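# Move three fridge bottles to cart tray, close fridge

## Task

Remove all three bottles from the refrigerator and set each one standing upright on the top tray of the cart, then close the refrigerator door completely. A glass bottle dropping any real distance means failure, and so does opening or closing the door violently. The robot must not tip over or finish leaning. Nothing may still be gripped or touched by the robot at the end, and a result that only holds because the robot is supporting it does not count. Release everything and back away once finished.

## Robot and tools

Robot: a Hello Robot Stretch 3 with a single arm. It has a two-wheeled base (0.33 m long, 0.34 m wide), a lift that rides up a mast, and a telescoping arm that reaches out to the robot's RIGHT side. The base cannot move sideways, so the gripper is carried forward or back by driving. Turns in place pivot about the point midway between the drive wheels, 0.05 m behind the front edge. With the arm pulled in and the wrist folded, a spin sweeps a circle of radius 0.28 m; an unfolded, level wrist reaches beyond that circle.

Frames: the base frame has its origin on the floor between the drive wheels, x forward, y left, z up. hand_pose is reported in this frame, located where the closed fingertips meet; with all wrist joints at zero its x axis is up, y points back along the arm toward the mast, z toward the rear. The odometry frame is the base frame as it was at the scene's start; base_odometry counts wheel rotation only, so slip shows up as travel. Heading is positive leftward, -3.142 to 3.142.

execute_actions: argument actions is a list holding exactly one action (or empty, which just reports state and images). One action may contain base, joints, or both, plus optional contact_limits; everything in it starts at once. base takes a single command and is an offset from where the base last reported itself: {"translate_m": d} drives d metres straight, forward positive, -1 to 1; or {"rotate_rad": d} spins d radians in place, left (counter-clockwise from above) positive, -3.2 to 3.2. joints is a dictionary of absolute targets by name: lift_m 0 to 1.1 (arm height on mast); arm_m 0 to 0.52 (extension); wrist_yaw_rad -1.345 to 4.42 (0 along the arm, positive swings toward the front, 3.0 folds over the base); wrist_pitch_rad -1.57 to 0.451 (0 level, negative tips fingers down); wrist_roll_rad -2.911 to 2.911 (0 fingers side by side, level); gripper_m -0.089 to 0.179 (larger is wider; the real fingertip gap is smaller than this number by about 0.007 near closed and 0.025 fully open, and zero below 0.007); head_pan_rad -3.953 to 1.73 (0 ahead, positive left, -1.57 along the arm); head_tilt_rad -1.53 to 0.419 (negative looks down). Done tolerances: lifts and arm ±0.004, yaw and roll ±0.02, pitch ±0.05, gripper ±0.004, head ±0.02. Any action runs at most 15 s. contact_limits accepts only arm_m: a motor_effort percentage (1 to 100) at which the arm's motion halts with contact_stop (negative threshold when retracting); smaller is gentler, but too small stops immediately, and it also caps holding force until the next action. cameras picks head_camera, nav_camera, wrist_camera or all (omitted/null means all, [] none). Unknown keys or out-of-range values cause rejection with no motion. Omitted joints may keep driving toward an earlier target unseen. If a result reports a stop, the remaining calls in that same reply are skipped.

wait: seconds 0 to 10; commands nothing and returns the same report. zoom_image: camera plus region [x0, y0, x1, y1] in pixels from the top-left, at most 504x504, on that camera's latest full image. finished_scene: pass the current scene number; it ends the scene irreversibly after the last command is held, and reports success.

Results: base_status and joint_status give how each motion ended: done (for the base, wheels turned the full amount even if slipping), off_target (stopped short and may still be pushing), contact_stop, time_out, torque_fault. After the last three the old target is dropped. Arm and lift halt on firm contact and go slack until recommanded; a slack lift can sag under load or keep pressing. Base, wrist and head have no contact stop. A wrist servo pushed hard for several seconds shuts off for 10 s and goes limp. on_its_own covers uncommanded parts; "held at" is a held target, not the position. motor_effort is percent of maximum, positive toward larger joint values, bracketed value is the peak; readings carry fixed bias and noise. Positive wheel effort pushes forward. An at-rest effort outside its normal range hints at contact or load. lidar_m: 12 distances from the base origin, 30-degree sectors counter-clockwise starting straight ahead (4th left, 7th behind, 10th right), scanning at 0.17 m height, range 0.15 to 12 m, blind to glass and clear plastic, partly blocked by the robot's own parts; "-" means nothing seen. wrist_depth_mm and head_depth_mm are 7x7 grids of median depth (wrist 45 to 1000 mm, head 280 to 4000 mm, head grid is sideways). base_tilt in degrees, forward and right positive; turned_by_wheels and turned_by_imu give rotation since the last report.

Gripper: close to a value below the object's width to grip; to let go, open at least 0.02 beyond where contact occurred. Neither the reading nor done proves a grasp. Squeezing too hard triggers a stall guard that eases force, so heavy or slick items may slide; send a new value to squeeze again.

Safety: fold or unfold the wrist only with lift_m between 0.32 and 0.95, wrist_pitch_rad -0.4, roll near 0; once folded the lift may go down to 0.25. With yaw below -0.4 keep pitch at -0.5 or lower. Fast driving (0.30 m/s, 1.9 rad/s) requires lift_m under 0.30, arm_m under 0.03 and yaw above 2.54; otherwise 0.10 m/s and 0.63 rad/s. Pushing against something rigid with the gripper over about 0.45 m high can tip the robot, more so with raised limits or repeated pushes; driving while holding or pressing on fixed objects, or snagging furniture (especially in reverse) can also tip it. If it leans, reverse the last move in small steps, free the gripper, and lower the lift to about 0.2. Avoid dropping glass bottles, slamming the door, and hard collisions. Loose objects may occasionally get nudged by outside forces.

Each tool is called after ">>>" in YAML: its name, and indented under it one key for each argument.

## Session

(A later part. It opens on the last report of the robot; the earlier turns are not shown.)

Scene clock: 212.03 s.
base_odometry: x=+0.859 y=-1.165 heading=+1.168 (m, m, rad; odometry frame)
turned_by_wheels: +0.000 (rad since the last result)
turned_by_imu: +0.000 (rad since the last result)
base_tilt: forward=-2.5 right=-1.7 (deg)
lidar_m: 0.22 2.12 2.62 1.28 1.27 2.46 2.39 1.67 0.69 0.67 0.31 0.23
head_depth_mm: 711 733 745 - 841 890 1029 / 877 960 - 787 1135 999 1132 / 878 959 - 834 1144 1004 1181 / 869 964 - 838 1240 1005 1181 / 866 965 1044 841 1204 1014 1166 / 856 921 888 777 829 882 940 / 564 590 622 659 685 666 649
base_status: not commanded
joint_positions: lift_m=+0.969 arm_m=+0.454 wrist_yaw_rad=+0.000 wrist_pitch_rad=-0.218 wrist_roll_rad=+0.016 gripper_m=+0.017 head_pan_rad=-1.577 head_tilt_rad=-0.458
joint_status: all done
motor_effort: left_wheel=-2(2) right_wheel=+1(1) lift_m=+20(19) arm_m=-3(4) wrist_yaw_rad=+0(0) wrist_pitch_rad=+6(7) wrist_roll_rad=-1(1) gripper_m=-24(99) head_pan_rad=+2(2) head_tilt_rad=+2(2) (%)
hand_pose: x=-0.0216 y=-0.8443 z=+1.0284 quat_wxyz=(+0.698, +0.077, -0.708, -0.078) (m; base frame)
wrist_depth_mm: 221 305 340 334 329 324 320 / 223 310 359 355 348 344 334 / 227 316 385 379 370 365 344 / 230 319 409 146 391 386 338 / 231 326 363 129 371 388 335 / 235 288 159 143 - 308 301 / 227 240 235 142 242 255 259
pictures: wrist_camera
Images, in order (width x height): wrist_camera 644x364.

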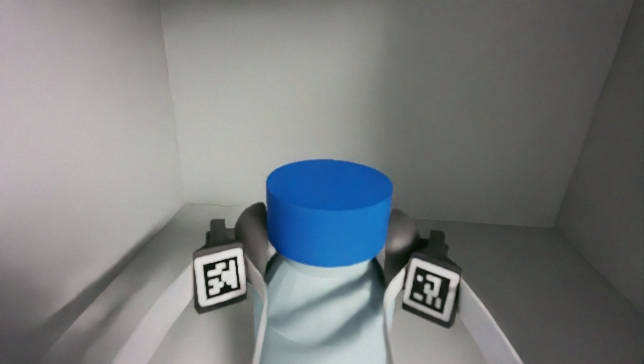

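>>> execute_actions:
  actions:
    - {"joints": {"lift_m": 0.997}}
  cameras: []

>>> execute_actions:
  actions:
    - {"joints": {"lift_m": 1.005, "arm_m": 0.255}}
  cameras: ["wrist_camera"]

>>> execute_actions:
  actions:
    - {"base": {"rotate_rad": -1.263}, "joints": {"arm_m": 0.16}}
  cameras: ["wrist_camera"]

Scene clock: 220.77 s.
base_odometry: x=+0.859 y=-1.165 heading=+1.168 (m, m, rad; odometry frame)
turned_by_wheels: +0.000 (rad since the last result)
turned_by_imu: +0.000 (rad since the last result)
base_tilt: forward=-2.5 right=-1.6 (deg)
lidar_m: 0.22 2.11 2.63 1.27 1.27 2.46 2.39 1.67 0.69 0.67 0.31 0.23
head_depth_mm: 710 735 - 760 811 885 1030 / 881 951 - 825 1141 1003 1137 / 884 959 1041 829 1146 1002 1182 / 871 961 - 840 1246 1011 1187 / 866 966 1040 846 1200 1003 1167 / 852 916 885 780 824 878 942 / 566 587 619 659 682 667 652
base_status: not commanded
joint_positions: lift_m=+0.996 arm_m=+0.454 wrist_yaw_rad=+0.000 wrist_pitch_rad=-0.255 wrist_roll_rad=+0.016 gripper_m=+0.020 head_pan_rad=-1.577 head_tilt_rad=-0.458
joint_status: all done
motor_effort: left_wheel=-3(2) right_wheel=+1(1) lift_m=+66(66) arm_m=-3(3) wrist_yaw_rad=+0(0) wrist_pitch_rad=+17(19) wrist_roll_rad=-1(1) gripper_m=-20(21) head_pan_rad=+2(2) head_tilt_rad=+3(1) (%)
hand_pose: x=-0.0216 y=-0.8411 z=+1.0469 quat_wxyz=(+0.696, +0.089, -0.707, -0.091) (m; base frame)
wrist_depth_mm: 221 303 341 335 329 323 317 / 224 308 362 355 348 347 331 / 226 314 389 382 376 366 343 / 230 320 413 147 395 394 338 / 231 327 381 129 390 406 335 / 235 296 159 144 - 326 317 / 238 257 254 142 262 273 276
pictures: none
No camera images: the call's "cameras" was empty. Leave "cameras" out to get every camera's image.

Scene clock: 223.47 s.
base_odometry: x=+0.859 y=-1.165 heading=+1.168 (m, m, rad; odometry frame)
turned_by_wheels: +0.000 (rad since the last result)
turned_by_imu: +0.000 (rad since the last result)
base_tilt: forward=-2.5 right=-1.6 (deg)
lidar_m: 0.22 2.12 2.63 1.27 1.27 2.46 2.39 1.68 0.69 0.67 0.31 0.23
head_depth_mm: 712 735 - 737 791 886 1039 / 884 961 - 745 1133 997 1131 / 880 965 - 751 1142 1003 1186 / 869 968 1022 977 1231 1009 1189 / 867 967 1046 844 1210 1012 1166 / 853 922 888 778 825 877 942 / 562 589 621 663 684 666 647
base_status: not commanded
joint_positions: lift_m=+1.004 arm_m=+0.255 wrist_yaw_rad=+0.000 wrist_pitch_rad=-0.257 wrist_roll_rad=+0.016 gripper_m=+0.020 head_pan_rad=-1.577 head_tilt_rad=-0.458
joint_status: all done
motor_effort: left_wheel=-3(3) right_wheel=+2(1) lift_m=+66(70) arm_m=-3(3) wrist_yaw_rad=+0(0) wrist_pitch_rad=+18(18) wrist_roll_rad=-1(1) gripper_m=-23(22) head_pan_rad=+2(2) head_tilt_rad=+2(2) (%)
hand_pose: x=-0.0216 y=-0.6420 z=+1.0546 quat_wxyz=(+0.696, +0.090, -0.707, -0.092) (m; base frame)
wrist_depth_mm: 226 313 513 518 509 495 346 / 229 317 542 555 541 516 343 / 232 321 589 583 580 527 338 / 234 326 486 147 544 490 333 / 238 336 394 128 407 422 328 / 240 309 159 143 - 338 318 / 243 269 262 142 270 285 284
pictures: wrist_camera
Images, in order (width x height): wrist_camera 644x364.

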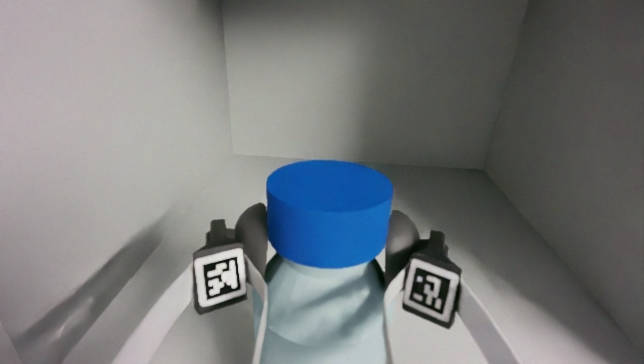

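Scene clock: 226.40 s.
base_odometry: x=+0.859 y=-1.165 heading=-0.095 (m, m, rad; odometry frame)
turned_by_wheels: -1.263 (rad since the last result)
turned_by_imu: -1.292 (rad since the last result)
base_tilt: forward=-2.5 right=-1.7 (deg)
lidar_m: 0.41 0.25 0.22 2.12 2.85 2.57 1.26 1.28 2.39 2.20 0.72 0.70
head_depth_mm: 1954 2126 2249 2537 1932 1581 1301 / 2023 2176 - - 1882 1586 1314 / 2064 2247 2408 - 1883 1581 1306 / 2124 2315 2475 - 1877 1600 1309 / 2175 2346 2607 2752 2046 1612 1321 / 2187 2337 2478 2533 2039 1618 1327 / 1888 1970 2037 2092 2011 1612 1325
base_status: done
joint_positions: lift_m=+1.004 arm_m=+0.160 wrist_yaw_rad=+0.000 wrist_pitch_rad=-0.257 wrist_roll_rad=+0.016 gripper_m=+0.020 head_pan_rad=-1.577 head_tilt_rad=-0.458
joint_status: all done
motor_effort: left_wheel=+3(10) right_wheel=-3(7) lift_m=+66(66) arm_m=-3(3) wrist_yaw_rad=+0(2) wrist_pitch_rad=+18(18) wrist_roll_rad=-1(1) gripper_m=-22(21) head_pan_rad=+2(2) head_tilt_rad=+2(2) (%)
hand_pose: x=-0.0216 y=-0.5470 z=+1.0546 quat_wxyz=(+0.696, +0.090, -0.707, -0.092) (m; base frame)
wrist_depth_mm: 972 - - - - - - / - - - - - - - / - - - - - - - / - - - 147 - - - / - - - 128 - - - / - - 159 143 - - - / - - - 142 - - -
pictures: wrist_camera
Images, in order (width x height): wrist_camera 644x364.

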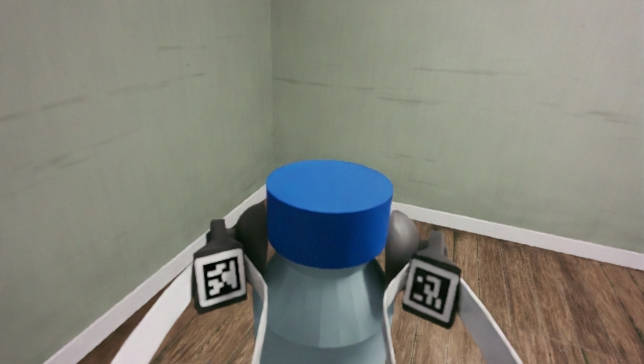

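>>> execute_actions:
  actions:
    - {"base": {"translate_m": -0.47}, "joints": {"lift_m": 0.965, "arm_m": 0.505, "head_tilt_rad": -0.5}}
  cameras: []

>>> execute_actions:
  actions:
    - {"base": {"rotate_rad": -1.409}}
  cameras: ["head_camera", "wrist_camera"]

Scene clock: 234.77 s.
base_odometry: x=+0.391 y=-1.121 heading=-0.095 (m, m, rad; odometry frame)
turned_by_wheels: +0.000 (rad since the last result)
turned_by_imu: +0.000 (rad since the last result)
base_tilt: forward=-2.5 right=-1.7 (deg)
lidar_m: 0.67 0.59 2.53 2.10 2.35 2.12 0.79 0.80 2.24 2.24 1.86 1.10
head_depth_mm: 1838 1993 2133 - 1845 1532 1275 / 1873 2047 - 2442 1924 1530 1274 / 1935 2079 2382 2486 1936 1548 1293 / 1964 2124 882 2527 1950 1555 1282 / 2022 2213 2491 2644 1929 1559 1292 / 2081 2299 2561 2653 1958 1557 1286 / 2147 2369 2651 2688 1962 1565 1292
base_status: done
joint_positions: lift_m=+0.966 arm_m=+0.505 wrist_yaw_rad=+0.000 wrist_pitch_rad=-0.258 wrist_roll_rad=+0.016 gripper_m=+0.020 head_pan_rad=-1.577 head_tilt_rad=-0.494
joint_status: all done
motor_effort: left_wheel=+3(3) right_wheel=-2(5) lift_m=+24(62) arm_m=+2(3) wrist_yaw_rad=+0(0) wrist_pitch_rad=+18(18) wrist_roll_rad=-1(1) gripper_m=-22(22) head_pan_rad=+2(2) head_tilt_rad=-3(9) (%)
hand_pose: x=-0.0215 y=-0.8913 z=+1.0155 quat_wxyz=(+0.696, +0.090, -0.706, -0.092) (m; base frame)
wrist_depth_mm: - - - - - - - / - - - - - - - / - - - - - - - / - - - 147 - - - / - - - 128 - - - / - - 159 143 - - - / - - - 142 - - -
pictures: none
No camera images: the call's "cameras" was empty. Leave "cameras" out to get every camera's image.

Scene clock: 238.10 s.
base_odometry: x=+0.391 y=-1.121 heading=-1.503 (m, m, rad; odometry frame)
turned_by_wheels: -1.409 (rad since the last result)
turned_by_imu: -1.440 (rad since the last result)
base_tilt: forward=-2.5 right=-1.6 (deg)
lidar_m: 2.29 1.74 1.10 0.59 0.63 2.17 2.11 2.20 0.81 0.79 0.83 2.23
head_depth_mm: 1744 1887 2024 - 1746 1484 1276 / 1814 1965 - 897 1208 1288 1250 / 1904 2008 1262 902 1223 1320 1253 / 1999 2131 888 909 1236 1329 1260 / 2067 2272 2402 1010 1232 1332 1262 / 2154 2418 2591 1018 1199 1333 1271 / 2278 2523 2799 2421 1910 1556 1300
base_status: done
joint_positions: lift_m=+0.966 arm_m=+0.505 wrist_yaw_rad=-0.001 wrist_pitch_rad=-0.258 wrist_roll_rad=+0.016 gripper_m=+0.020 head_pan_rad=-1.577 head_tilt_rad=-0.494
joint_status: not commanded
motor_effort: left_wheel=+3(12) right_wheel=-3(9) lift_m=+23(24) arm_m=+1(2) wrist_yaw_rad=+0(3) wrist_pitch_rad=+18(18) wrist_roll_rad=-1(1) gripper_m=-22(21) head_pan_rad=+2(2) head_tilt_rad=-3(2) (%)
hand_pose: x=-0.0217 y=-0.8913 z=+1.0155 quat_wxyz=(+0.696, +0.090, -0.706, -0.092) (m; base frame)
wrist_depth_mm: - - - - - - - / - - - - - - - / - - - - - - - / - - - 147 - - - / - 514 553 128 539 534 497 / 391 433 159 143 - 470 427 / 355 372 368 142 377 394 385
pictures: head_camera (sideways: a quarter turn clockwise sets it upright), wrist_camera
Images, in order (width x height): head_camera 896x504, wrist_camera 644x364.

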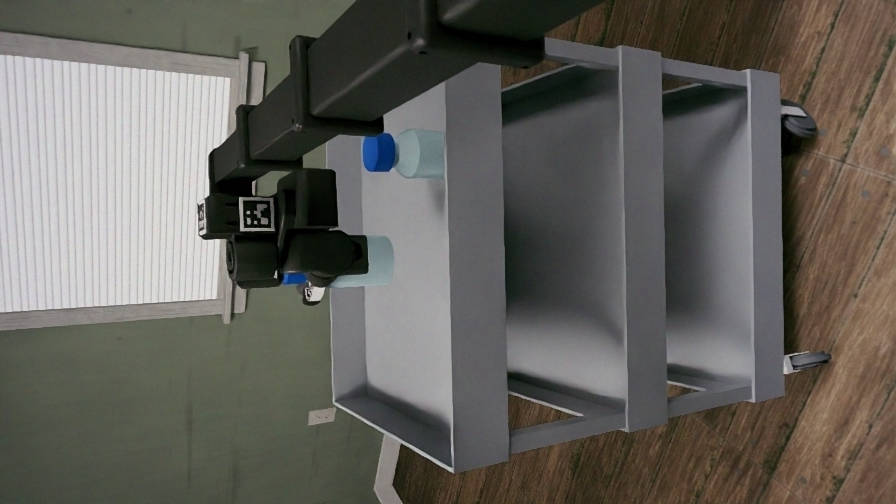

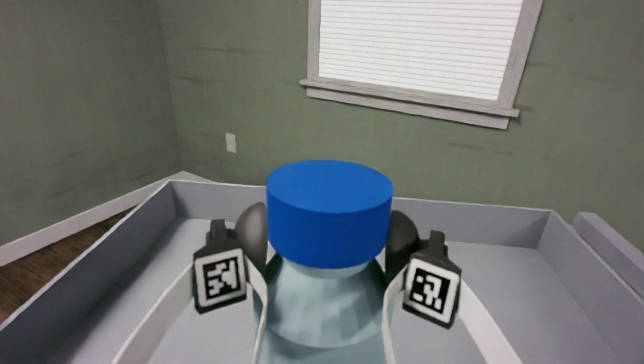

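>>> execute_actions:
  actions:
    - {"joints": {"lift_m": 0.844}}
  cameras: ["wrist_camera"]

Scene clock: 243.00 s.
base_odometry: x=+0.391 y=-1.121 heading=-1.503 (m, m, rad; odometry frame)
turned_by_wheels: +0.000 (rad since the last result)
turned_by_imu: +0.000 (rad since the last result)
base_tilt: forward=-2.5 right=-1.7 (deg)
lidar_m: 2.30 1.74 1.10 0.59 0.63 2.17 2.11 2.21 0.81 0.79 0.83 2.24
head_depth_mm: 1741 1885 2040 934 1972 - 1238 / 1815 1979 2099 1069 1139 1316 1259 / 1879 2073 2228 894 1218 1317 1256 / 1992 2130 2365 890 1226 1333 1259 / 2060 2284 2404 1012 1230 1333 1259 / 2168 2420 2552 1020 1197 1334 1269 / 2291 2526 2831 2435 1895 1557 1294
base_status: not commanded
joint_positions: lift_m=+0.845 arm_m=+0.505 wrist_yaw_rad=-0.001 wrist_pitch_rad=-0.245 wrist_roll_rad=+0.016 gripper_m=+0.020 head_pan_rad=-1.577 head_tilt_rad=-0.494
joint_status: all done
motor_effort: left_wheel=+2(2) right_wheel=-2(3) lift_m=+21(26) arm_m=+1(1) wrist_yaw_rad=+1(0) wrist_pitch_rad=+14(18) wrist_roll_rad=-1(1) gripper_m=-23(23) head_pan_rad=+2(2) head_tilt_rad=-3(2) (%)
hand_pose: x=-0.0217 y=-0.8925 z=+0.8977 quat_wxyz=(+0.696, +0.086, -0.707, -0.088) (m; base frame)
wrist_depth_mm: - - - - - - - / - - - - - - - / - 522 511 513 498 - - / 359 431 466 147 491 490 431 / 331 351 356 128 365 379 382 / 282 287 160 143 - 305 307 / 238 239 236 142 242 254 146
pictures: wrist_camera
Images, in order (width x height): wrist_camera 644x364.

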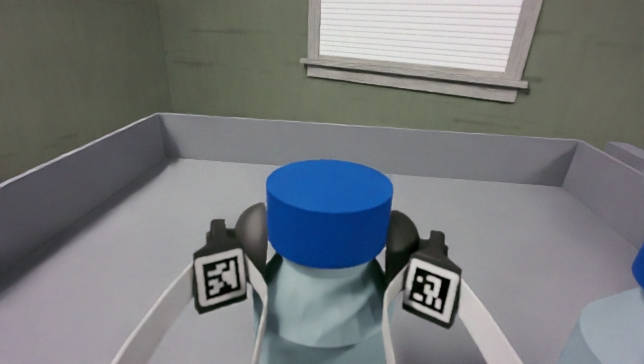

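>>> execute_actions:
  actions:
    - {"joints": {"lift_m": 0.84, "gripper_m": 0.09}}
  cameras: ["wrist_camera"]

>>> execute_actions:
  actions:
    - {"joints": {"lift_m": 0.885, "arm_m": 0.425}}
  cameras: ["wrist_camera"]

Scene clock: 253.60 s.
base_odometry: x=+0.391 y=-1.121 heading=-1.503 (m, m, rad; odometry frame)
turned_by_wheels: +0.000 (rad since the last result)
turned_by_imu: +0.000 (rad since the last result)
base_tilt: forward=-2.5 right=-1.6 (deg)
lidar_m: 2.30 1.73 1.10 0.59 0.63 2.16 2.11 2.21 0.81 0.79 0.83 2.24
head_depth_mm: 1749 1898 2029 931 1921 - 1250 / 1823 1962 2055 1040 - 1319 1255 / 1896 2056 2250 894 1223 1323 1246 / 1985 2159 2355 887 1233 1327 1260 / 2055 2275 2424 1013 1240 1335 1263 / 2161 2415 2607 1017 1202 1337 1258 / 2272 2554 2915 2399 1920 1572 1294
base_status: not commanded
joint_positions: lift_m=+0.841 arm_m=+0.505 wrist_yaw_rad=-0.001 wrist_pitch_rad=-0.227 wrist_roll_rad=+0.016 gripper_m=+0.090 head_pan_rad=-1.577 head_tilt_rad=-0.494
joint_status: all done
motor_effort: left_wheel=+3(3) right_wheel=-3(2) lift_m=+21(18) arm_m=+1(2) wrist_yaw_rad=+1(0) wrist_pitch_rad=+8(14) wrist_roll_rad=-1(1) gripper_m=+1(97) head_pan_rad=+2(2) head_tilt_rad=-2(3) (%)
hand_pose: x=-0.0218 y=-0.8939 z=+0.8981 quat_wxyz=(+0.697, +0.079, -0.708, -0.082) (m; base frame)
wrist_depth_mm: - - - - - - - / - - - - - - - / - 533 516 509 - - - / 358 442 486 150 499 497 430 / 333 359 360 128 360 392 385 / 285 288 271 144 280 310 310 / 239 243 236 142 242 250 147
pictures: wrist_camera
Images, in order (width x height): wrist_camera 644x364.

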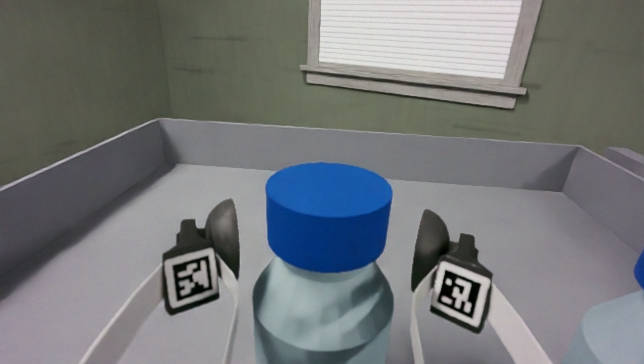

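Scene clock: 255.40 s.
base_odometry: x=+0.391 y=-1.121 heading=-1.503 (m, m, rad; odometry frame)
turned_by_wheels: +0.000 (rad since the last result)
turned_by_imu: +0.000 (rad since the last result)
base_tilt: forward=-2.6 right=-1.7 (deg)
lidar_m: 2.29 1.74 1.10 0.59 0.63 2.17 2.11 2.21 0.81 0.79 0.83 2.24
head_depth_mm: 1735 1888 2027 986 - - 1238 / 1811 1987 2080 - 1178 1287 1249 / 1903 2062 2228 896 1225 1328 1256 / 1980 2176 2370 891 1236 1334 1261 / 2055 2270 2432 963 1228 1332 1258 / 2176 2446 2622 1016 1202 1331 1264 / 2251 2540 2823 2390 1900 1568 1311
base_status: not commanded
joint_positions: lift_m=+0.884 arm_m=+0.425 wrist_yaw_rad=-0.001 wrist_pitch_rad=-0.226 wrist_roll_rad=+0.016 gripper_m=+0.090 head_pan_rad=-1.577 head_tilt_rad=-0.494
joint_status: all done
motor_effort: left_wheel=+3(2) right_wheel=-2(3) lift_m=+62(63) arm_m=-4(3) wrist_yaw_rad=+0(1) wrist_pitch_rad=+8(9) wrist_roll_rad=-1(1) gripper_m=+2(2) head_pan_rad=+2(2) head_tilt_rad=-2(2) (%)
hand_pose: x=-0.0217 y=-0.8146 z=+0.9421 quat_wxyz=(+0.697, +0.079, -0.708, -0.081) (m; base frame)
wrist_depth_mm: - - - - - - - / - - - - - - - / - - - - - - - / - 511 600 591 583 568 505 / 370 432 458 226 470 450 215 / 335 351 345 235 365 214 201 / 292 296 300 254 304 232 203
pictures: wrist_camera
Images, in order (width x height): wrist_camera 644x364.

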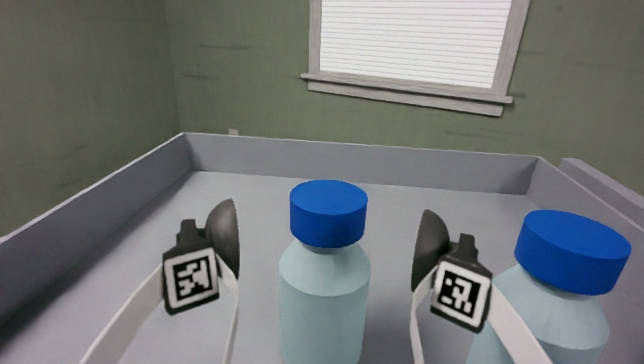

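>>> execute_actions:
  actions:
    - {"base": {"rotate_rad": 1.138}, "joints": {"arm_m": 0.24, "gripper_m": 0.1}}
  cameras: []

>>> execute_actions:
  actions:
    - {"base": {"translate_m": 0.52}, "joints": {"arm_m": 0.13, "lift_m": 0.544, "head_tilt_rad": -0.7}}
  cameras: []

>>> execute_actions:
  actions:
    - {"base": {"rotate_rad": 1.536}}
  cameras: ["head_camera", "wrist_camera"]

Scene clock: 261.00 s.
base_odometry: x=+0.391 y=-1.121 heading=-0.366 (m, m, rad; odometry frame)
turned_by_wheels: +1.138 (rad since the last result)
turned_by_imu: +1.164 (rad since the last result)
base_tilt: forward=-2.5 right=-1.7 (deg)
lidar_m: 1.10 0.59 2.48 2.11 2.67 2.17 0.80 0.79 2.29 2.23 2.24 1.69
head_depth_mm: 1877 2086 2299 2460 - 1447 1270 / 1921 2060 2300 2463 1782 1532 1276 / 1888 2084 2301 - - 1537 1276 / 1898 2061 2287 2503 1877 1543 1290 / 1898 2115 2290 2511 1944 1563 1285 / 1924 2089 2314 2465 1968 1563 1298 / 1890 2074 2322 2494 1964 1565 1294
base_status: done
joint_positions: lift_m=+0.884 arm_m=+0.240 wrist_yaw_rad=+0.000 wrist_pitch_rad=-0.226 wrist_roll_rad=+0.016 gripper_m=+0.100 head_pan_rad=-1.577 head_tilt_rad=-0.494
joint_status: all done
motor_effort: left_wheel=-2(8) right_wheel=+0(5) lift_m=+62(62) arm_m=-3(3) wrist_yaw_rad=+0(1) wrist_pitch_rad=+8(9) wrist_roll_rad=-1(1) gripper_m=+1(53) head_pan_rad=+2(2) head_tilt_rad=-3(3) (%)
hand_pose: x=-0.0216 y=-0.6296 z=+0.9421 quat_wxyz=(+0.697, +0.079, -0.708, -0.081) (m; base frame)
wrist_depth_mm: - - - - - - - / - - - - - - - / - - - - - - - / - - - - - - - / - - - - - - - / - - - - - - - / - - - - - - -
pictures: none
No camera images: the call's "cameras" was empty. Leave "cameras" out to get every camera's image.

Scene clock: 267.17 s.
base_odometry: x=+0.876 y=-1.307 heading=-0.366 (m, m, rad; odometry frame)
turned_by_wheels: +0.000 (rad since the last result)
turned_by_imu: +0.001 (rad since the last result)
base_tilt: forward=-2.5 right=-1.7 (deg)
lidar_m: 0.67 0.47 0.35 0.34 2.64 2.68 1.29 1.28 2.32 2.27 1.52 0.59
head_depth_mm: 1989 2221 2395 1940 1583 1342 1167 / 1955 2219 2410 1947 1594 1378 - / 1994 2215 2420 1956 1597 1407 1119 / 1969 2244 2413 1972 1604 - 1152 / 1976 2207 2437 1960 1595 1351 1173 / 1981 2245 2410 1964 1602 1365 1177 / 1955 2221 2490 1973 1625 1354 1180
base_status: done
joint_positions: lift_m=+0.545 arm_m=+0.130 wrist_yaw_rad=+0.000 wrist_pitch_rad=-0.226 wrist_roll_rad=+0.016 gripper_m=+0.100 head_pan_rad=-1.577 head_tilt_rad=-0.691
joint_status: all done
motor_effort: left_wheel=-4(5) right_wheel=+1(4) lift_m=+19(58) arm_m=-4(4) wrist_yaw_rad=+0(0) wrist_pitch_rad=+8(8) wrist_roll_rad=-1(1) gripper_m=+1(1) head_pan_rad=+2(2) head_tilt_rad=-3(14) (%)
hand_pose: x=-0.0216 y=-0.5196 z=+0.6025 quat_wxyz=(+0.697, +0.079, -0.708, -0.081) (m; base frame)
wrist_depth_mm: - - - - - - - / - - - - - - - / - - - - - - - / - - - - - - - / - - - - - - - / 990 - - - - - - / 828 836 867 863 877 847 898
pictures: none
No camera images: the call's "cameras" was empty. Leave "cameras" out to get every camera's image.

Scene clock: 270.53 s.
base_odometry: x=+0.876 y=-1.307 heading=+1.170 (m, m, rad; odometry frame)
turned_by_wheels: +1.536 (rad since the last result)
turned_by_imu: +1.571 (rad since the last result)
base_tilt: forward=-2.5 right=-1.7 (deg)
lidar_m: 0.34 2.25 2.69 1.29 1.28 2.34 2.27 1.56 0.59 0.60 0.48 0.36
head_depth_mm: 461 523 626 1479 1566 1348 1165 / 559 574 625 726 858 1318 - / 830 905 733 1118 992 1206 1123 / 839 921 734 1119 1004 - 1154 / 838 911 737 1195 1000 1222 1178 / 838 914 711 1183 1007 1209 1179 / 836 898 714 930 913 1018 1004
base_status: done
joint_positions: lift_m=+0.545 arm_m=+0.130 wrist_yaw_rad=+0.000 wrist_pitch_rad=-0.226 wrist_roll_rad=+0.016 gripper_m=+0.100 head_pan_rad=-1.577 head_tilt_rad=-0.691
joint_status: not commanded
motor_effort: left_wheel=-3(10) right_wheel=+1(5) lift_m=+19(19) arm_m=-3(3) wrist_yaw_rad=+0(1) wrist_pitch_rad=+8(8) wrist_roll_rad=-1(1) gripper_m=+1(1) head_pan_rad=+2(2) head_tilt_rad=-3(3) (%)
hand_pose: x=-0.0216 y=-0.5196 z=+0.6025 quat_wxyz=(+0.697, +0.079, -0.708, -0.081) (m; base frame)
wrist_depth_mm: 362 513 574 566 553 284 179 / 367 521 611 589 578 278 176 / 371 527 639 611 608 272 180 / 378 463 480 495 470 267 189 / 344 356 363 368 378 260 201 / 292 294 286 293 298 224 215 / 380 612 693 680 377 265 232
pictures: head_camera (sideways: a quarter turn clockwise sets it upright), wrist_camera
Images, in order (width x height): head_camera 896x504, wrist_camera 644x364.

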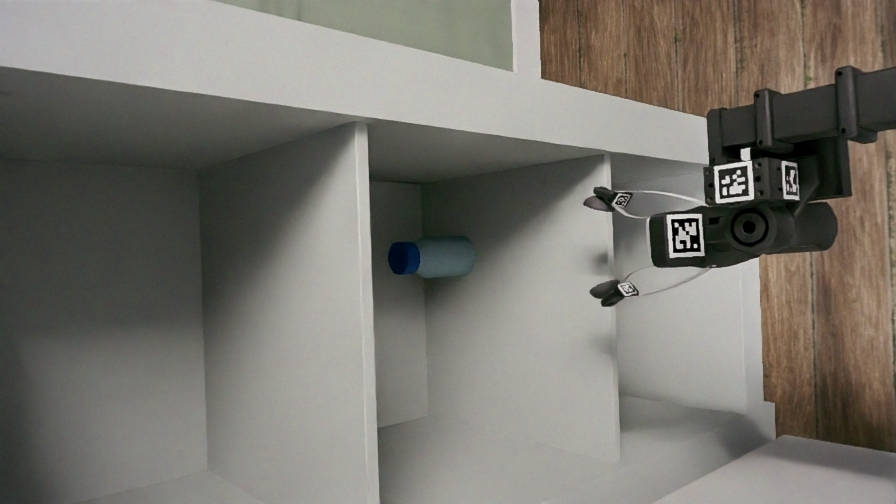

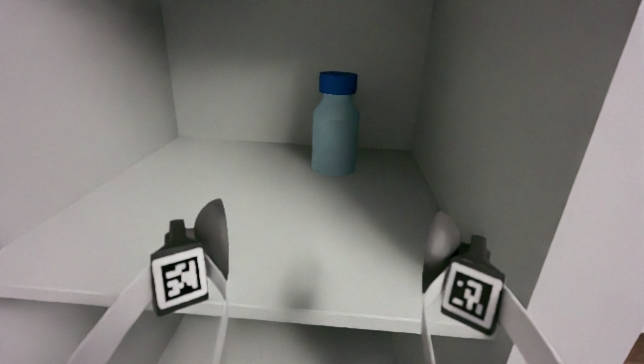

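>>> zoom_image:
  camera: "wrist_camera"
  region: [290, 60, 390, 185]

Region (290, 60, 390, 185) of wrist_camera's 644x364 image, scaled by 4.032; it fills the left 403 columns of this view, and the rest is white.

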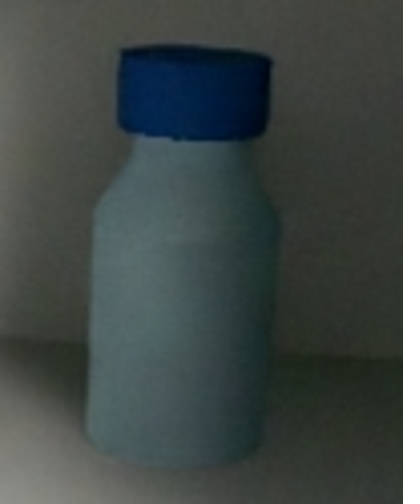

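>>> execute_actions:
  actions:
    - {"base": {"translate_m": 0.025}, "joints": {"arm_m": 0.49, "wrist_yaw_rad": -0.12}}
  cameras: ["head_camera", "wrist_camera"]

Scene clock: 286.83 s.
base_odometry: x=+0.886 y=-1.284 heading=+1.170 (m, m, rad; odometry frame)
turned_by_wheels: +0.000 (rad since the last result)
turned_by_imu: -0.001 (rad since the last result)
base_tilt: forward=-2.5 right=-1.7 (deg)
lidar_m: 0.32 2.23 2.70 1.30 1.29 2.36 2.29 1.56 0.59 0.71 0.44 0.33
head_depth_mm: 479 528 600 765 1546 1349 1161 / 661 678 670 745 858 1286 - / 844 924 732 1176 1012 1246 1170 / 840 918 736 1158 999 1249 1172 / 840 912 736 1192 1006 1226 1180 / 840 910 715 1161 1004 1198 1180 / 822 888 715 857 891 953 930
base_status: done
joint_positions: lift_m=+0.545 arm_m=+0.490 wrist_yaw_rad=-0.120 wrist_pitch_rad=-0.226 wrist_roll_rad=+0.016 gripper_m=+0.100 head_pan_rad=-1.577 head_tilt_rad=-0.691
joint_status: all done
motor_effort: left_wheel=-4(5) right_wheel=+1(3) lift_m=+20(19) arm_m=+2(1) wrist_yaw_rad=-1(1) wrist_pitch_rad=+8(8) wrist_roll_rad=-1(1) gripper_m=+1(0) head_pan_rad=+2(2) head_tilt_rad=-3(3) (%)
hand_pose: x=-0.0506 y=-0.8773 z=+0.6025 quat_wxyz=(+0.691, +0.037, -0.711, -0.122) (m; base frame)
wrist_depth_mm: 227 231 232 236 238 239 177 / 240 243 247 250 252 250 176 / 256 259 263 264 270 257 176 / 272 276 278 143 287 254 176 / 292 295 298 148 305 254 175 / 279 293 266 155 283 224 175 / 235 238 238 161 242 239 174
pictures: head_camera (sideways: a quarter turn clockwise sets it upright), wrist_camera
Images, in order (width x height): head_camera 896x504, wrist_camera 644x364.

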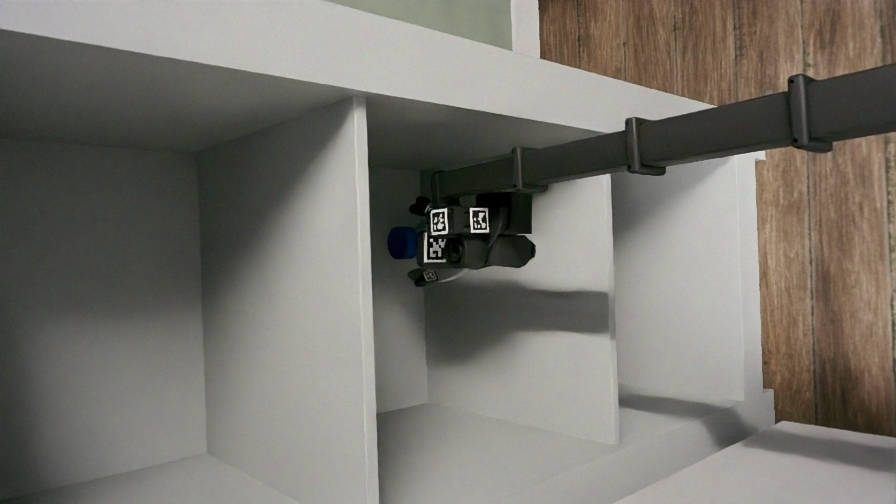

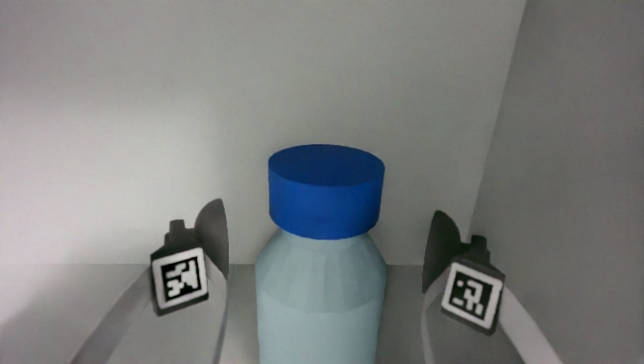

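>>> execute_actions:
  actions:
    - {"joints": {"arm_m": 0.505, "gripper_m": 0.075}}
  cameras: []

>>> execute_actions:
  actions:
    - {"joints": {"gripper_m": 0.017}}
  cameras: ["wrist_camera"]

Scene clock: 289.80 s.
base_odometry: x=+0.886 y=-1.284 heading=+1.170 (m, m, rad; odometry frame)
turned_by_wheels: +0.000 (rad since the last result)
turned_by_imu: +0.000 (rad since the last result)
base_tilt: forward=-2.5 right=-1.8 (deg)
lidar_m: 0.32 2.24 2.70 1.30 1.29 2.36 2.29 1.56 0.59 0.70 0.44 0.33
head_depth_mm: 478 528 601 768 1541 1347 1167 / 661 680 669 742 863 1291 - / 848 916 731 1167 1012 1242 1173 / 842 917 735 1176 997 1236 1177 / 840 915 738 1195 999 1220 1176 / 841 913 711 1171 1006 1202 1188 / 821 889 716 861 894 956 932
base_status: not commanded
joint_positions: lift_m=+0.545 arm_m=+0.505 wrist_yaw_rad=-0.120 wrist_pitch_rad=-0.226 wrist_roll_rad=+0.016 gripper_m=+0.075 head_pan_rad=-1.577 head_tilt_rad=-0.691
joint_status: all done
motor_effort: left_wheel=-3(3) right_wheel=+1(1) lift_m=+19(19) arm_m=+2(1) wrist_yaw_rad=-1(1) wrist_pitch_rad=+8(8) wrist_roll_rad=-1(1) gripper_m=+1(91) head_pan_rad=+2(2) head_tilt_rad=-4(4) (%)
hand_pose: x=-0.0506 y=-0.8923 z=+0.6025 quat_wxyz=(+0.691, +0.037, -0.711, -0.122) (m; base frame)
wrist_depth_mm: 215 217 219 222 224 226 178 / 227 230 232 235 238 237 177 / 241 245 248 251 254 249 177 / 258 261 263 139 269 255 177 / 276 278 277 129 285 254 175 / 277 284 161 142 155 238 175 / 233 235 231 141 238 232 175
pictures: none
No camera images: the call's "cameras" was empty. Leave "cameras" out to get every camera's image.

Scene clock: 290.87 s.
base_odometry: x=+0.886 y=-1.284 heading=+1.170 (m, m, rad; odometry frame)
turned_by_wheels: +0.000 (rad since the last result)
turned_by_imu: +0.000 (rad since the last result)
base_tilt: forward=-2.5 right=-1.7 (deg)
lidar_m: 0.32 2.24 2.70 1.31 1.29 2.36 2.29 1.56 0.59 0.71 0.44 0.33
head_depth_mm: 478 527 603 765 1553 1347 1157 / 659 679 673 742 855 1289 - / 847 919 730 1172 1008 1241 1166 / 841 920 735 1175 1000 1244 1166 / 838 920 742 1188 997 1222 1169 / 840 911 710 1154 1003 1193 1168 / 822 884 715 856 891 953 929
base_status: not commanded
joint_positions: lift_m=+0.545 arm_m=+0.505 wrist_yaw_rad=-0.120 wrist_pitch_rad=-0.220 wrist_roll_rad=+0.016 gripper_m=+0.018 head_pan_rad=-1.577 head_tilt_rad=-0.691
joint_status: all done
motor_effort: left_wheel=-3(3) right_wheel=+1(2) lift_m=+19(19) arm_m=+2(2) wrist_yaw_rad=-1(1) wrist_pitch_rad=+6(8) wrist_roll_rad=-1(1) gripper_m=-23(99) head_pan_rad=+2(2) head_tilt_rad=-4(3) (%)
hand_pose: x=-0.0507 y=-0.8927 z=+0.6039 quat_wxyz=(+0.692, +0.035, -0.711, -0.120) (m; base frame)
wrist_depth_mm: 215 217 220 221 224 226 178 / 226 229 232 235 237 238 177 / 240 243 248 250 254 250 177 / 257 260 261 143 269 255 176 / 275 277 275 128 284 255 176 / 282 287 158 142 - 253 176 / 236 238 235 141 243 235 174
pictures: wrist_camera
Images, in order (width x height): wrist_camera 644x364.

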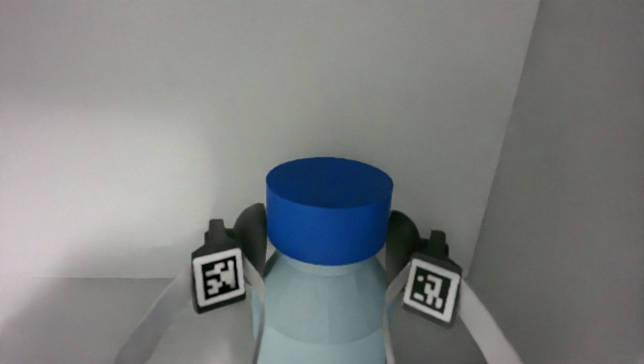

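>>> execute_actions:
  actions:
    - {"joints": {"lift_m": 0.573}}
  cameras: []

>>> execute_actions:
  actions:
    - {"joints": {"lift_m": 0.68, "arm_m": 0.16, "wrist_yaw_rad": 0.0}}
  cameras: ["wrist_camera"]

>>> execute_actions:
  actions:
    - {"base": {"rotate_rad": -1.409}, "joints": {"arm_m": 0.1, "lift_m": 0.8}}
  cameras: ["wrist_camera"]

Scene clock: 353.73 s.
base_odometry: x=+0.886 y=-1.284 heading=+1.170 (m, m, rad; odometry frame)
turned_by_wheels: +0.000 (rad since the last result)
turned_by_imu: +0.000 (rad since the last result)
base_tilt: forward=-2.5 right=-1.6 (deg)
lidar_m: 0.32 2.23 2.70 1.30 1.29 2.35 2.29 1.56 0.59 0.71 0.44 0.33
head_depth_mm: 477 529 601 766 1546 1340 1168 / 658 679 672 743 863 1314 - / 843 922 730 1162 1028 1243 1169 / 837 922 735 1177 999 1250 1179 / 841 916 738 1199 1004 1226 1172 / 837 909 713 1161 1008 1197 1183 / 823 885 711 856 890 949 929
base_status: not commanded
joint_positions: lift_m=+0.572 arm_m=+0.505 wrist_yaw_rad=-0.119 wrist_pitch_rad=-0.255 wrist_roll_rad=+0.016 gripper_m=+0.021 head_pan_rad=-1.577 head_tilt_rad=-0.691
joint_status: all done
motor_effort: left_wheel=-3(3) right_wheel=+1(1) lift_m=+66(65) arm_m=+2(2) wrist_yaw_rad=-1(1) wrist_pitch_rad=+17(19) wrist_roll_rad=-1(1) gripper_m=-21(22) head_pan_rad=+2(2) head_tilt_rad=-3(3) (%)
hand_pose: x=-0.0503 y=-0.8898 z=+0.6229 quat_wxyz=(+0.689, +0.047, -0.711, -0.132) (m; base frame)
wrist_depth_mm: 215 216 218 222 223 225 177 / 228 229 233 235 239 238 177 / 242 245 249 252 256 250 177 / 261 262 264 144 271 256 176 / 282 285 283 128 288 256 175 / 293 299 158 143 - 252 176 / 254 257 253 141 259 238 174
pictures: none
No camera images: the call's "cameras" was empty. Leave "cameras" out to get every camera's image.

Scene clock: 357.47 s.
base_odometry: x=+0.886 y=-1.284 heading=+1.170 (m, m, rad; odometry frame)
turned_by_wheels: +0.000 (rad since the last result)
turned_by_imu: +0.000 (rad since the last result)
base_tilt: forward=-2.5 right=-1.7 (deg)
lidar_m: 0.32 2.23 2.69 1.30 1.29 2.36 2.29 1.56 0.59 0.71 0.44 0.33
head_depth_mm: 476 528 603 767 1556 1347 1186 / 660 680 670 744 833 - 1147 / 843 919 731 1157 1023 - 1172 / 843 917 735 1190 - 1218 1181 / 841 917 739 1193 1007 1215 1175 / 838 911 714 1164 1010 1198 1174 / 823 883 716 852 888 955 930
base_status: not commanded
joint_positions: lift_m=+0.679 arm_m=+0.160 wrist_yaw_rad=+0.000 wrist_pitch_rad=-0.257 wrist_roll_rad=+0.016 gripper_m=+0.021 head_pan_rad=-1.577 head_tilt_rad=-0.691
joint_status: all done
motor_effort: left_wheel=-3(4) right_wheel=+1(1) lift_m=+66(72) arm_m=-3(2) wrist_yaw_rad=+0(4) wrist_pitch_rad=+18(18) wrist_roll_rad=-1(1) gripper_m=-21(23) head_pan_rad=+2(2) head_tilt_rad=-3(4) (%)
hand_pose: x=-0.0216 y=-0.5469 z=+0.7295 quat_wxyz=(+0.696, +0.090, -0.706, -0.092) (m; base frame)
wrist_depth_mm: 341 465 550 536 524 342 214 / 343 482 581 575 560 334 212 / 350 488 624 619 592 325 208 / 355 495 660 144 601 320 205 / 356 502 566 128 451 314 203 / 352 447 158 143 - 303 200 / 355 381 373 141 386 281 206
pictures: wrist_camera
Images, in order (width x height): wrist_camera 644x364.

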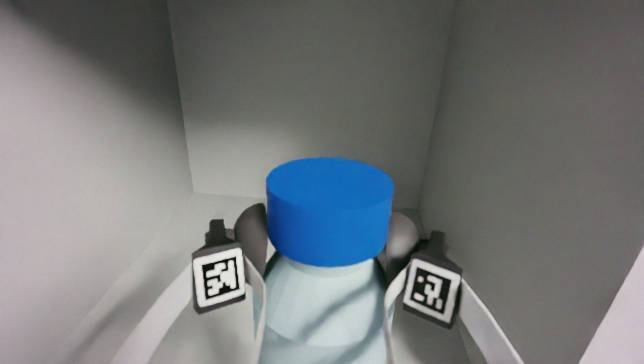

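Scene clock: 360.63 s.
base_odometry: x=+0.886 y=-1.284 heading=-0.239 (m, m, rad; odometry frame)
turned_by_wheels: -1.409 (rad since the last result)
turned_by_imu: -1.441 (rad since the last result)
base_tilt: forward=-2.5 right=-1.7 (deg)
lidar_m: 0.65 0.39 0.32 0.32 2.23 2.65 1.29 1.29 2.30 2.29 1.38 0.59
head_depth_mm: 1951 2186 2376 1929 1668 - - / 1988 2222 2386 1952 - - 1164 / 1965 2260 2379 2012 - - 1171 / 2008 2265 2478 2002 - 1332 1173 / 2031 2302 2494 1963 1606 1353 1171 / 2054 2342 2528 1988 1606 1362 1179 / 2090 2337 2361 1965 1612 1370 1184
base_status: done
joint_positions: lift_m=+0.799 arm_m=+0.100 wrist_yaw_rad=+0.000 wrist_pitch_rad=-0.257 wrist_roll_rad=+0.016 gripper_m=+0.021 head_pan_rad=-1.577 head_tilt_rad=-0.691
joint_status: all done
motor_effort: left_wheel=+3(10) right_wheel=-3(6) lift_m=+66(66) arm_m=-3(4) wrist_yaw_rad=+0(0) wrist_pitch_rad=+18(18) wrist_roll_rad=-1(1) gripper_m=-22(22) head_pan_rad=+2(3) head_tilt_rad=-3(4) (%)
hand_pose: x=-0.0215 y=-0.4869 z=+0.8494 quat_wxyz=(+0.696, +0.090, -0.706, -0.092) (m; base frame)
wrist_depth_mm: - - - - - - - / - - - - - - - / - - - - - - - / - - - 144 - - - / - - - 128 - - - / - - 158 142 - - - / - - - 142 - - -
pictures: wrist_camera
Images, in order (width x height): wrist_camera 644x364.

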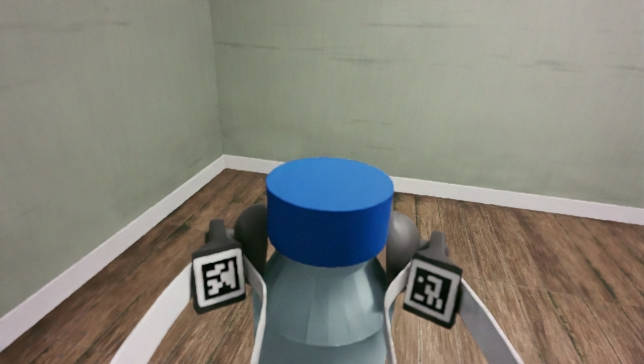

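>>> execute_actions:
  actions:
    - {"base": {"translate_m": -0.51}, "joints": {"lift_m": 0.96, "arm_m": 0.508, "head_tilt_rad": -0.5}}
  cameras: []

>>> execute_actions:
  actions:
    - {"base": {"rotate_rad": -1.144}}
  cameras: ["head_camera", "wrist_camera"]

Scene clock: 369.43 s.
base_odometry: x=+0.391 y=-1.163 heading=-0.239 (m, m, rad; odometry frame)
turned_by_wheels: +0.000 (rad since the last result)
turned_by_imu: +0.000 (rad since the last result)
base_tilt: forward=-2.5 right=-1.7 (deg)
lidar_m: 0.97 0.61 2.57 2.15 2.57 2.14 0.79 0.79 2.21 2.20 1.99 1.08
head_depth_mm: 1804 1984 2144 - 1786 1513 1267 / 1828 2010 - 2411 1879 1507 1263 / 1872 1996 2328 2433 1887 1527 1281 / 1874 2034 905 2452 1923 1528 1280 / 1896 2100 2330 2477 1923 1534 1277 / 1922 2098 2367 2547 1927 1531 1284 / 1961 2142 2407 2564 1933 1556 1297
base_status: done
joint_positions: lift_m=+0.959 arm_m=+0.508 wrist_yaw_rad=+0.000 wrist_pitch_rad=-0.258 wrist_roll_rad=+0.016 gripper_m=+0.021 head_pan_rad=-1.577 head_tilt_rad=-0.507
joint_status: all done
motor_effort: left_wheel=+3(5) right_wheel=-3(7) lift_m=+66(71) arm_m=+2(2) wrist_yaw_rad=+0(0) wrist_pitch_rad=+18(18) wrist_roll_rad=-1(1) gripper_m=-22(21) head_pan_rad=+2(2) head_tilt_rad=+2(12) (%)
hand_pose: x=-0.0215 y=-0.8943 z=+1.0092 quat_wxyz=(+0.696, +0.090, -0.706, -0.092) (m; base frame)
wrist_depth_mm: - - - - - - - / - - - - - - - / - - - - - - - / - - - 144 - - - / - - - 128 - - - / - - 158 143 - - - / - - - 141 - - -
pictures: none
No camera images: the call's "cameras" was empty. Leave "cameras" out to get every camera's image.

Scene clock: 372.43 s.
base_odometry: x=+0.391 y=-1.163 heading=-1.383 (m, m, rad; odometry frame)
turned_by_wheels: -1.144 (rad since the last result)
turned_by_imu: -1.169 (rad since the last result)
base_tilt: forward=-2.5 right=-1.6 (deg)
lidar_m: 2.16 1.66 1.08 0.61 2.54 2.15 2.74 2.17 0.79 0.79 2.24 2.20
head_depth_mm: 1826 1960 2082 - 1133 1270 1231 / 1910 2054 - 899 1201 1303 1237 / 2000 2140 1258 914 1202 1304 1273 / 2156 2342 898 1027 1211 1311 1279 / 2243 2527 2748 987 1221 1448 1281 / 2417 2725 3059 2558 1929 1537 1283 / 2407 2608 2725 2561 1940 1564 1276
base_status: done
joint_positions: lift_m=+0.959 arm_m=+0.508 wrist_yaw_rad=-0.001 wrist_pitch_rad=-0.258 wrist_roll_rad=+0.016 gripper_m=+0.021 head_pan_rad=-1.577 head_tilt_rad=-0.507
joint_status: not commanded
motor_effort: left_wheel=+3(11) right_wheel=-3(9) lift_m=+66(66) arm_m=+2(2) wrist_yaw_rad=+1(3) wrist_pitch_rad=+18(18) wrist_roll_rad=-1(1) gripper_m=-22(22) head_pan_rad=+2(2) head_tilt_rad=+2(2) (%)
hand_pose: x=-0.0217 y=-0.8943 z=+1.0092 quat_wxyz=(+0.696, +0.090, -0.706, -0.092) (m; base frame)
wrist_depth_mm: - - - - - - - / - - - - - - - / - - - - - - - / - - - 144 - - - / - - - 128 528 521 499 / - - 158 143 - 465 468 / - - 330 142 368 388 390
pictures: head_camera (sideways: a quarter turn clockwise sets it upright), wrist_camera
Images, in order (width x height): head_camera 896x504, wrist_camera 644x364.

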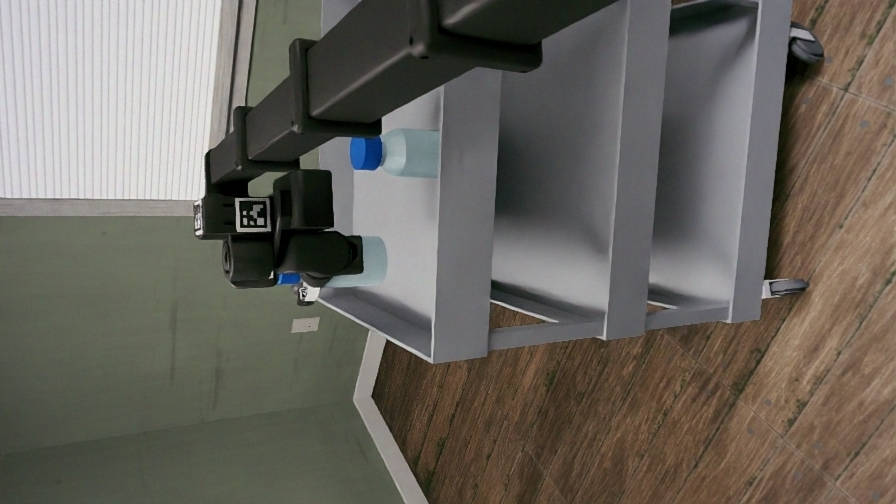

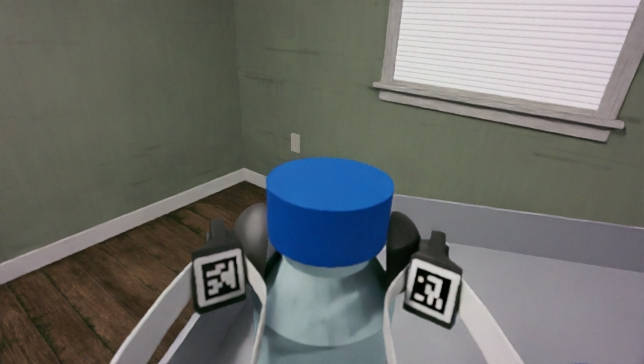

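>>> execute_actions:
  actions:
    - {"joints": {"lift_m": 0.843, "arm_m": 0.516}}
  cameras: ["wrist_camera"]

Scene clock: 375.67 s.
base_odometry: x=+0.391 y=-1.163 heading=-1.383 (m, m, rad; odometry frame)
turned_by_wheels: +0.000 (rad since the last result)
turned_by_imu: +0.000 (rad since the last result)
base_tilt: forward=-2.5 right=-1.7 (deg)
lidar_m: 2.16 1.67 1.08 0.61 2.54 2.15 2.74 2.18 0.79 0.79 2.24 2.20
head_depth_mm: 1816 1961 2058 870 1259 - 1211 / 1906 2056 2178 1061 1164 1290 1241 / 2011 2212 2310 890 1205 1306 1273 / 2150 2381 2531 910 1216 1318 1272 / 2279 2525 2774 988 1214 1438 1285 / 2412 2719 3038 2616 1935 1540 1292 / 2402 2597 2786 2575 1941 1537 1294
base_status: not commanded
joint_positions: lift_m=+0.844 arm_m=+0.516 wrist_yaw_rad=-0.001 wrist_pitch_rad=-0.247 wrist_roll_rad=+0.016 gripper_m=+0.021 head_pan_rad=-1.577 head_tilt_rad=-0.507
joint_status: all done
motor_effort: left_wheel=+3(3) right_wheel=-2(3) lift_m=+21(60) arm_m=+2(1) wrist_yaw_rad=+0(1) wrist_pitch_rad=+15(18) wrist_roll_rad=-1(1) gripper_m=-22(22) head_pan_rad=+2(2) head_tilt_rad=+2(2) (%)
hand_pose: x=-0.0217 y=-0.9033 z=+0.8963 quat_wxyz=(+0.696, +0.086, -0.707, -0.088) (m; base frame)
wrist_depth_mm: - - - - - - - / - - - - - - - / - - - 512 498 - - / - - 369 144 479 467 445 / - - 289 128 358 377 385 / - 217 158 142 - 302 304 / 176 212 234 141 240 252 149
pictures: wrist_camera
Images, in order (width x height): wrist_camera 644x364.

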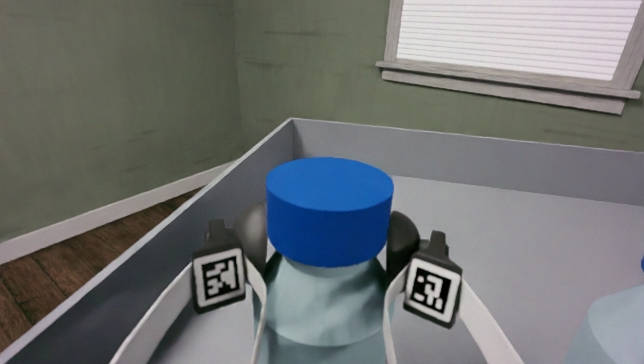

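>>> execute_actions:
  actions:
    - {"joints": {"lift_m": 0.839, "gripper_m": 0.09}}
  cameras: ["wrist_camera"]

>>> execute_actions:
  actions:
    - {"joints": {"lift_m": 0.915, "arm_m": 0.44}}
  cameras: ["wrist_camera"]

Scene clock: 383.30 s.
base_odometry: x=+0.391 y=-1.163 heading=-1.383 (m, m, rad; odometry frame)
turned_by_wheels: +0.000 (rad since the last result)
turned_by_imu: +0.000 (rad since the last result)
base_tilt: forward=-2.5 right=-1.7 (deg)
lidar_m: 2.15 1.67 1.08 0.61 2.53 2.16 2.73 2.17 0.79 0.79 2.24 2.20
head_depth_mm: 1800 1965 2052 874 1257 - 1239 / 1891 2066 2140 1073 1149 1284 1237 / 2003 2208 2357 888 1211 1318 1270 / 2134 2365 2509 911 1210 1322 1280 / 2277 2519 2718 976 1218 1435 1278 / 2445 2687 3045 2586 1936 1546 1287 / 2446 2606 2756 2588 1942 1536 1292
base_status: not commanded
joint_positions: lift_m=+0.840 arm_m=+0.516 wrist_yaw_rad=-0.001 wrist_pitch_rad=-0.227 wrist_roll_rad=+0.016 gripper_m=+0.090 head_pan_rad=-1.577 head_tilt_rad=-0.507
joint_status: all done
motor_effort: left_wheel=+3(3) right_wheel=-3(2) lift_m=+21(24) arm_m=+2(2) wrist_yaw_rad=+1(1) wrist_pitch_rad=+8(15) wrist_roll_rad=-1(1) gripper_m=+0(97) head_pan_rad=+2(2) head_tilt_rad=+2(2) (%)
hand_pose: x=-0.0217 y=-0.9049 z=+0.8971 quat_wxyz=(+0.697, +0.080, -0.708, -0.082) (m; base frame)
wrist_depth_mm: - - - - - - - / - - - - - - - / - - - 520 - - - / - - 398 148 480 462 447 / - - 334 127 361 389 394 / - 207 270 143 279 309 311 / 178 233 235 141 239 250 150
pictures: wrist_camera
Images, in order (width x height): wrist_camera 644x364.

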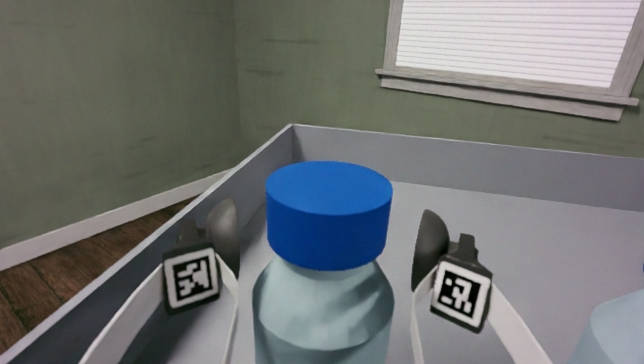

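Scene clock: 385.07 s.
base_odometry: x=+0.391 y=-1.163 heading=-1.383 (m, m, rad; odometry frame)
turned_by_wheels: +0.000 (rad since the last result)
turned_by_imu: +0.000 (rad since the last result)
base_tilt: forward=-2.5 right=-1.7 (deg)
lidar_m: 2.15 1.67 1.08 0.61 2.54 2.15 2.74 2.18 0.79 0.79 2.24 2.20
head_depth_mm: 1833 1963 2052 - - 1295 1243 / 1906 2057 2201 912 1193 1303 1241 / 2011 2172 - 905 1205 1312 1268 / 2124 2367 2517 912 1218 1316 1279 / 2287 2531 2781 991 1220 1440 1284 / 2426 2703 3014 2555 1936 1551 1274 / 2448 2603 2795 2588 1942 1554 1291
base_status: not commanded
joint_positions: lift_m=+0.914 arm_m=+0.440 wrist_yaw_rad=-0.001 wrist_pitch_rad=-0.226 wrist_roll_rad=+0.016 gripper_m=+0.090 head_pan_rad=-1.577 head_tilt_rad=-0.507
joint_status: all done
motor_effort: left_wheel=+3(3) right_wheel=-2(2) lift_m=+63(62) arm_m=-4(4) wrist_yaw_rad=+0(1) wrist_pitch_rad=+8(9) wrist_roll_rad=-1(1) gripper_m=+0(0) head_pan_rad=+2(2) head_tilt_rad=+2(2) (%)
hand_pose: x=-0.0217 y=-0.8296 z=+0.9721 quat_wxyz=(+0.697, +0.079, -0.708, -0.081) (m; base frame)
wrist_depth_mm: - - - - - - - / - - - - - - - / - - - - - - - / - - - 607 593 563 - / - - 457 250 524 533 521 / - - 387 243 408 223 216 / - 276 335 248 341 237 214
pictures: wrist_camera
Images, in order (width x height): wrist_camera 644x364.

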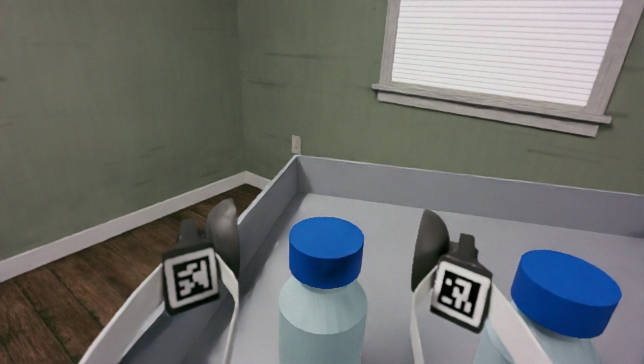

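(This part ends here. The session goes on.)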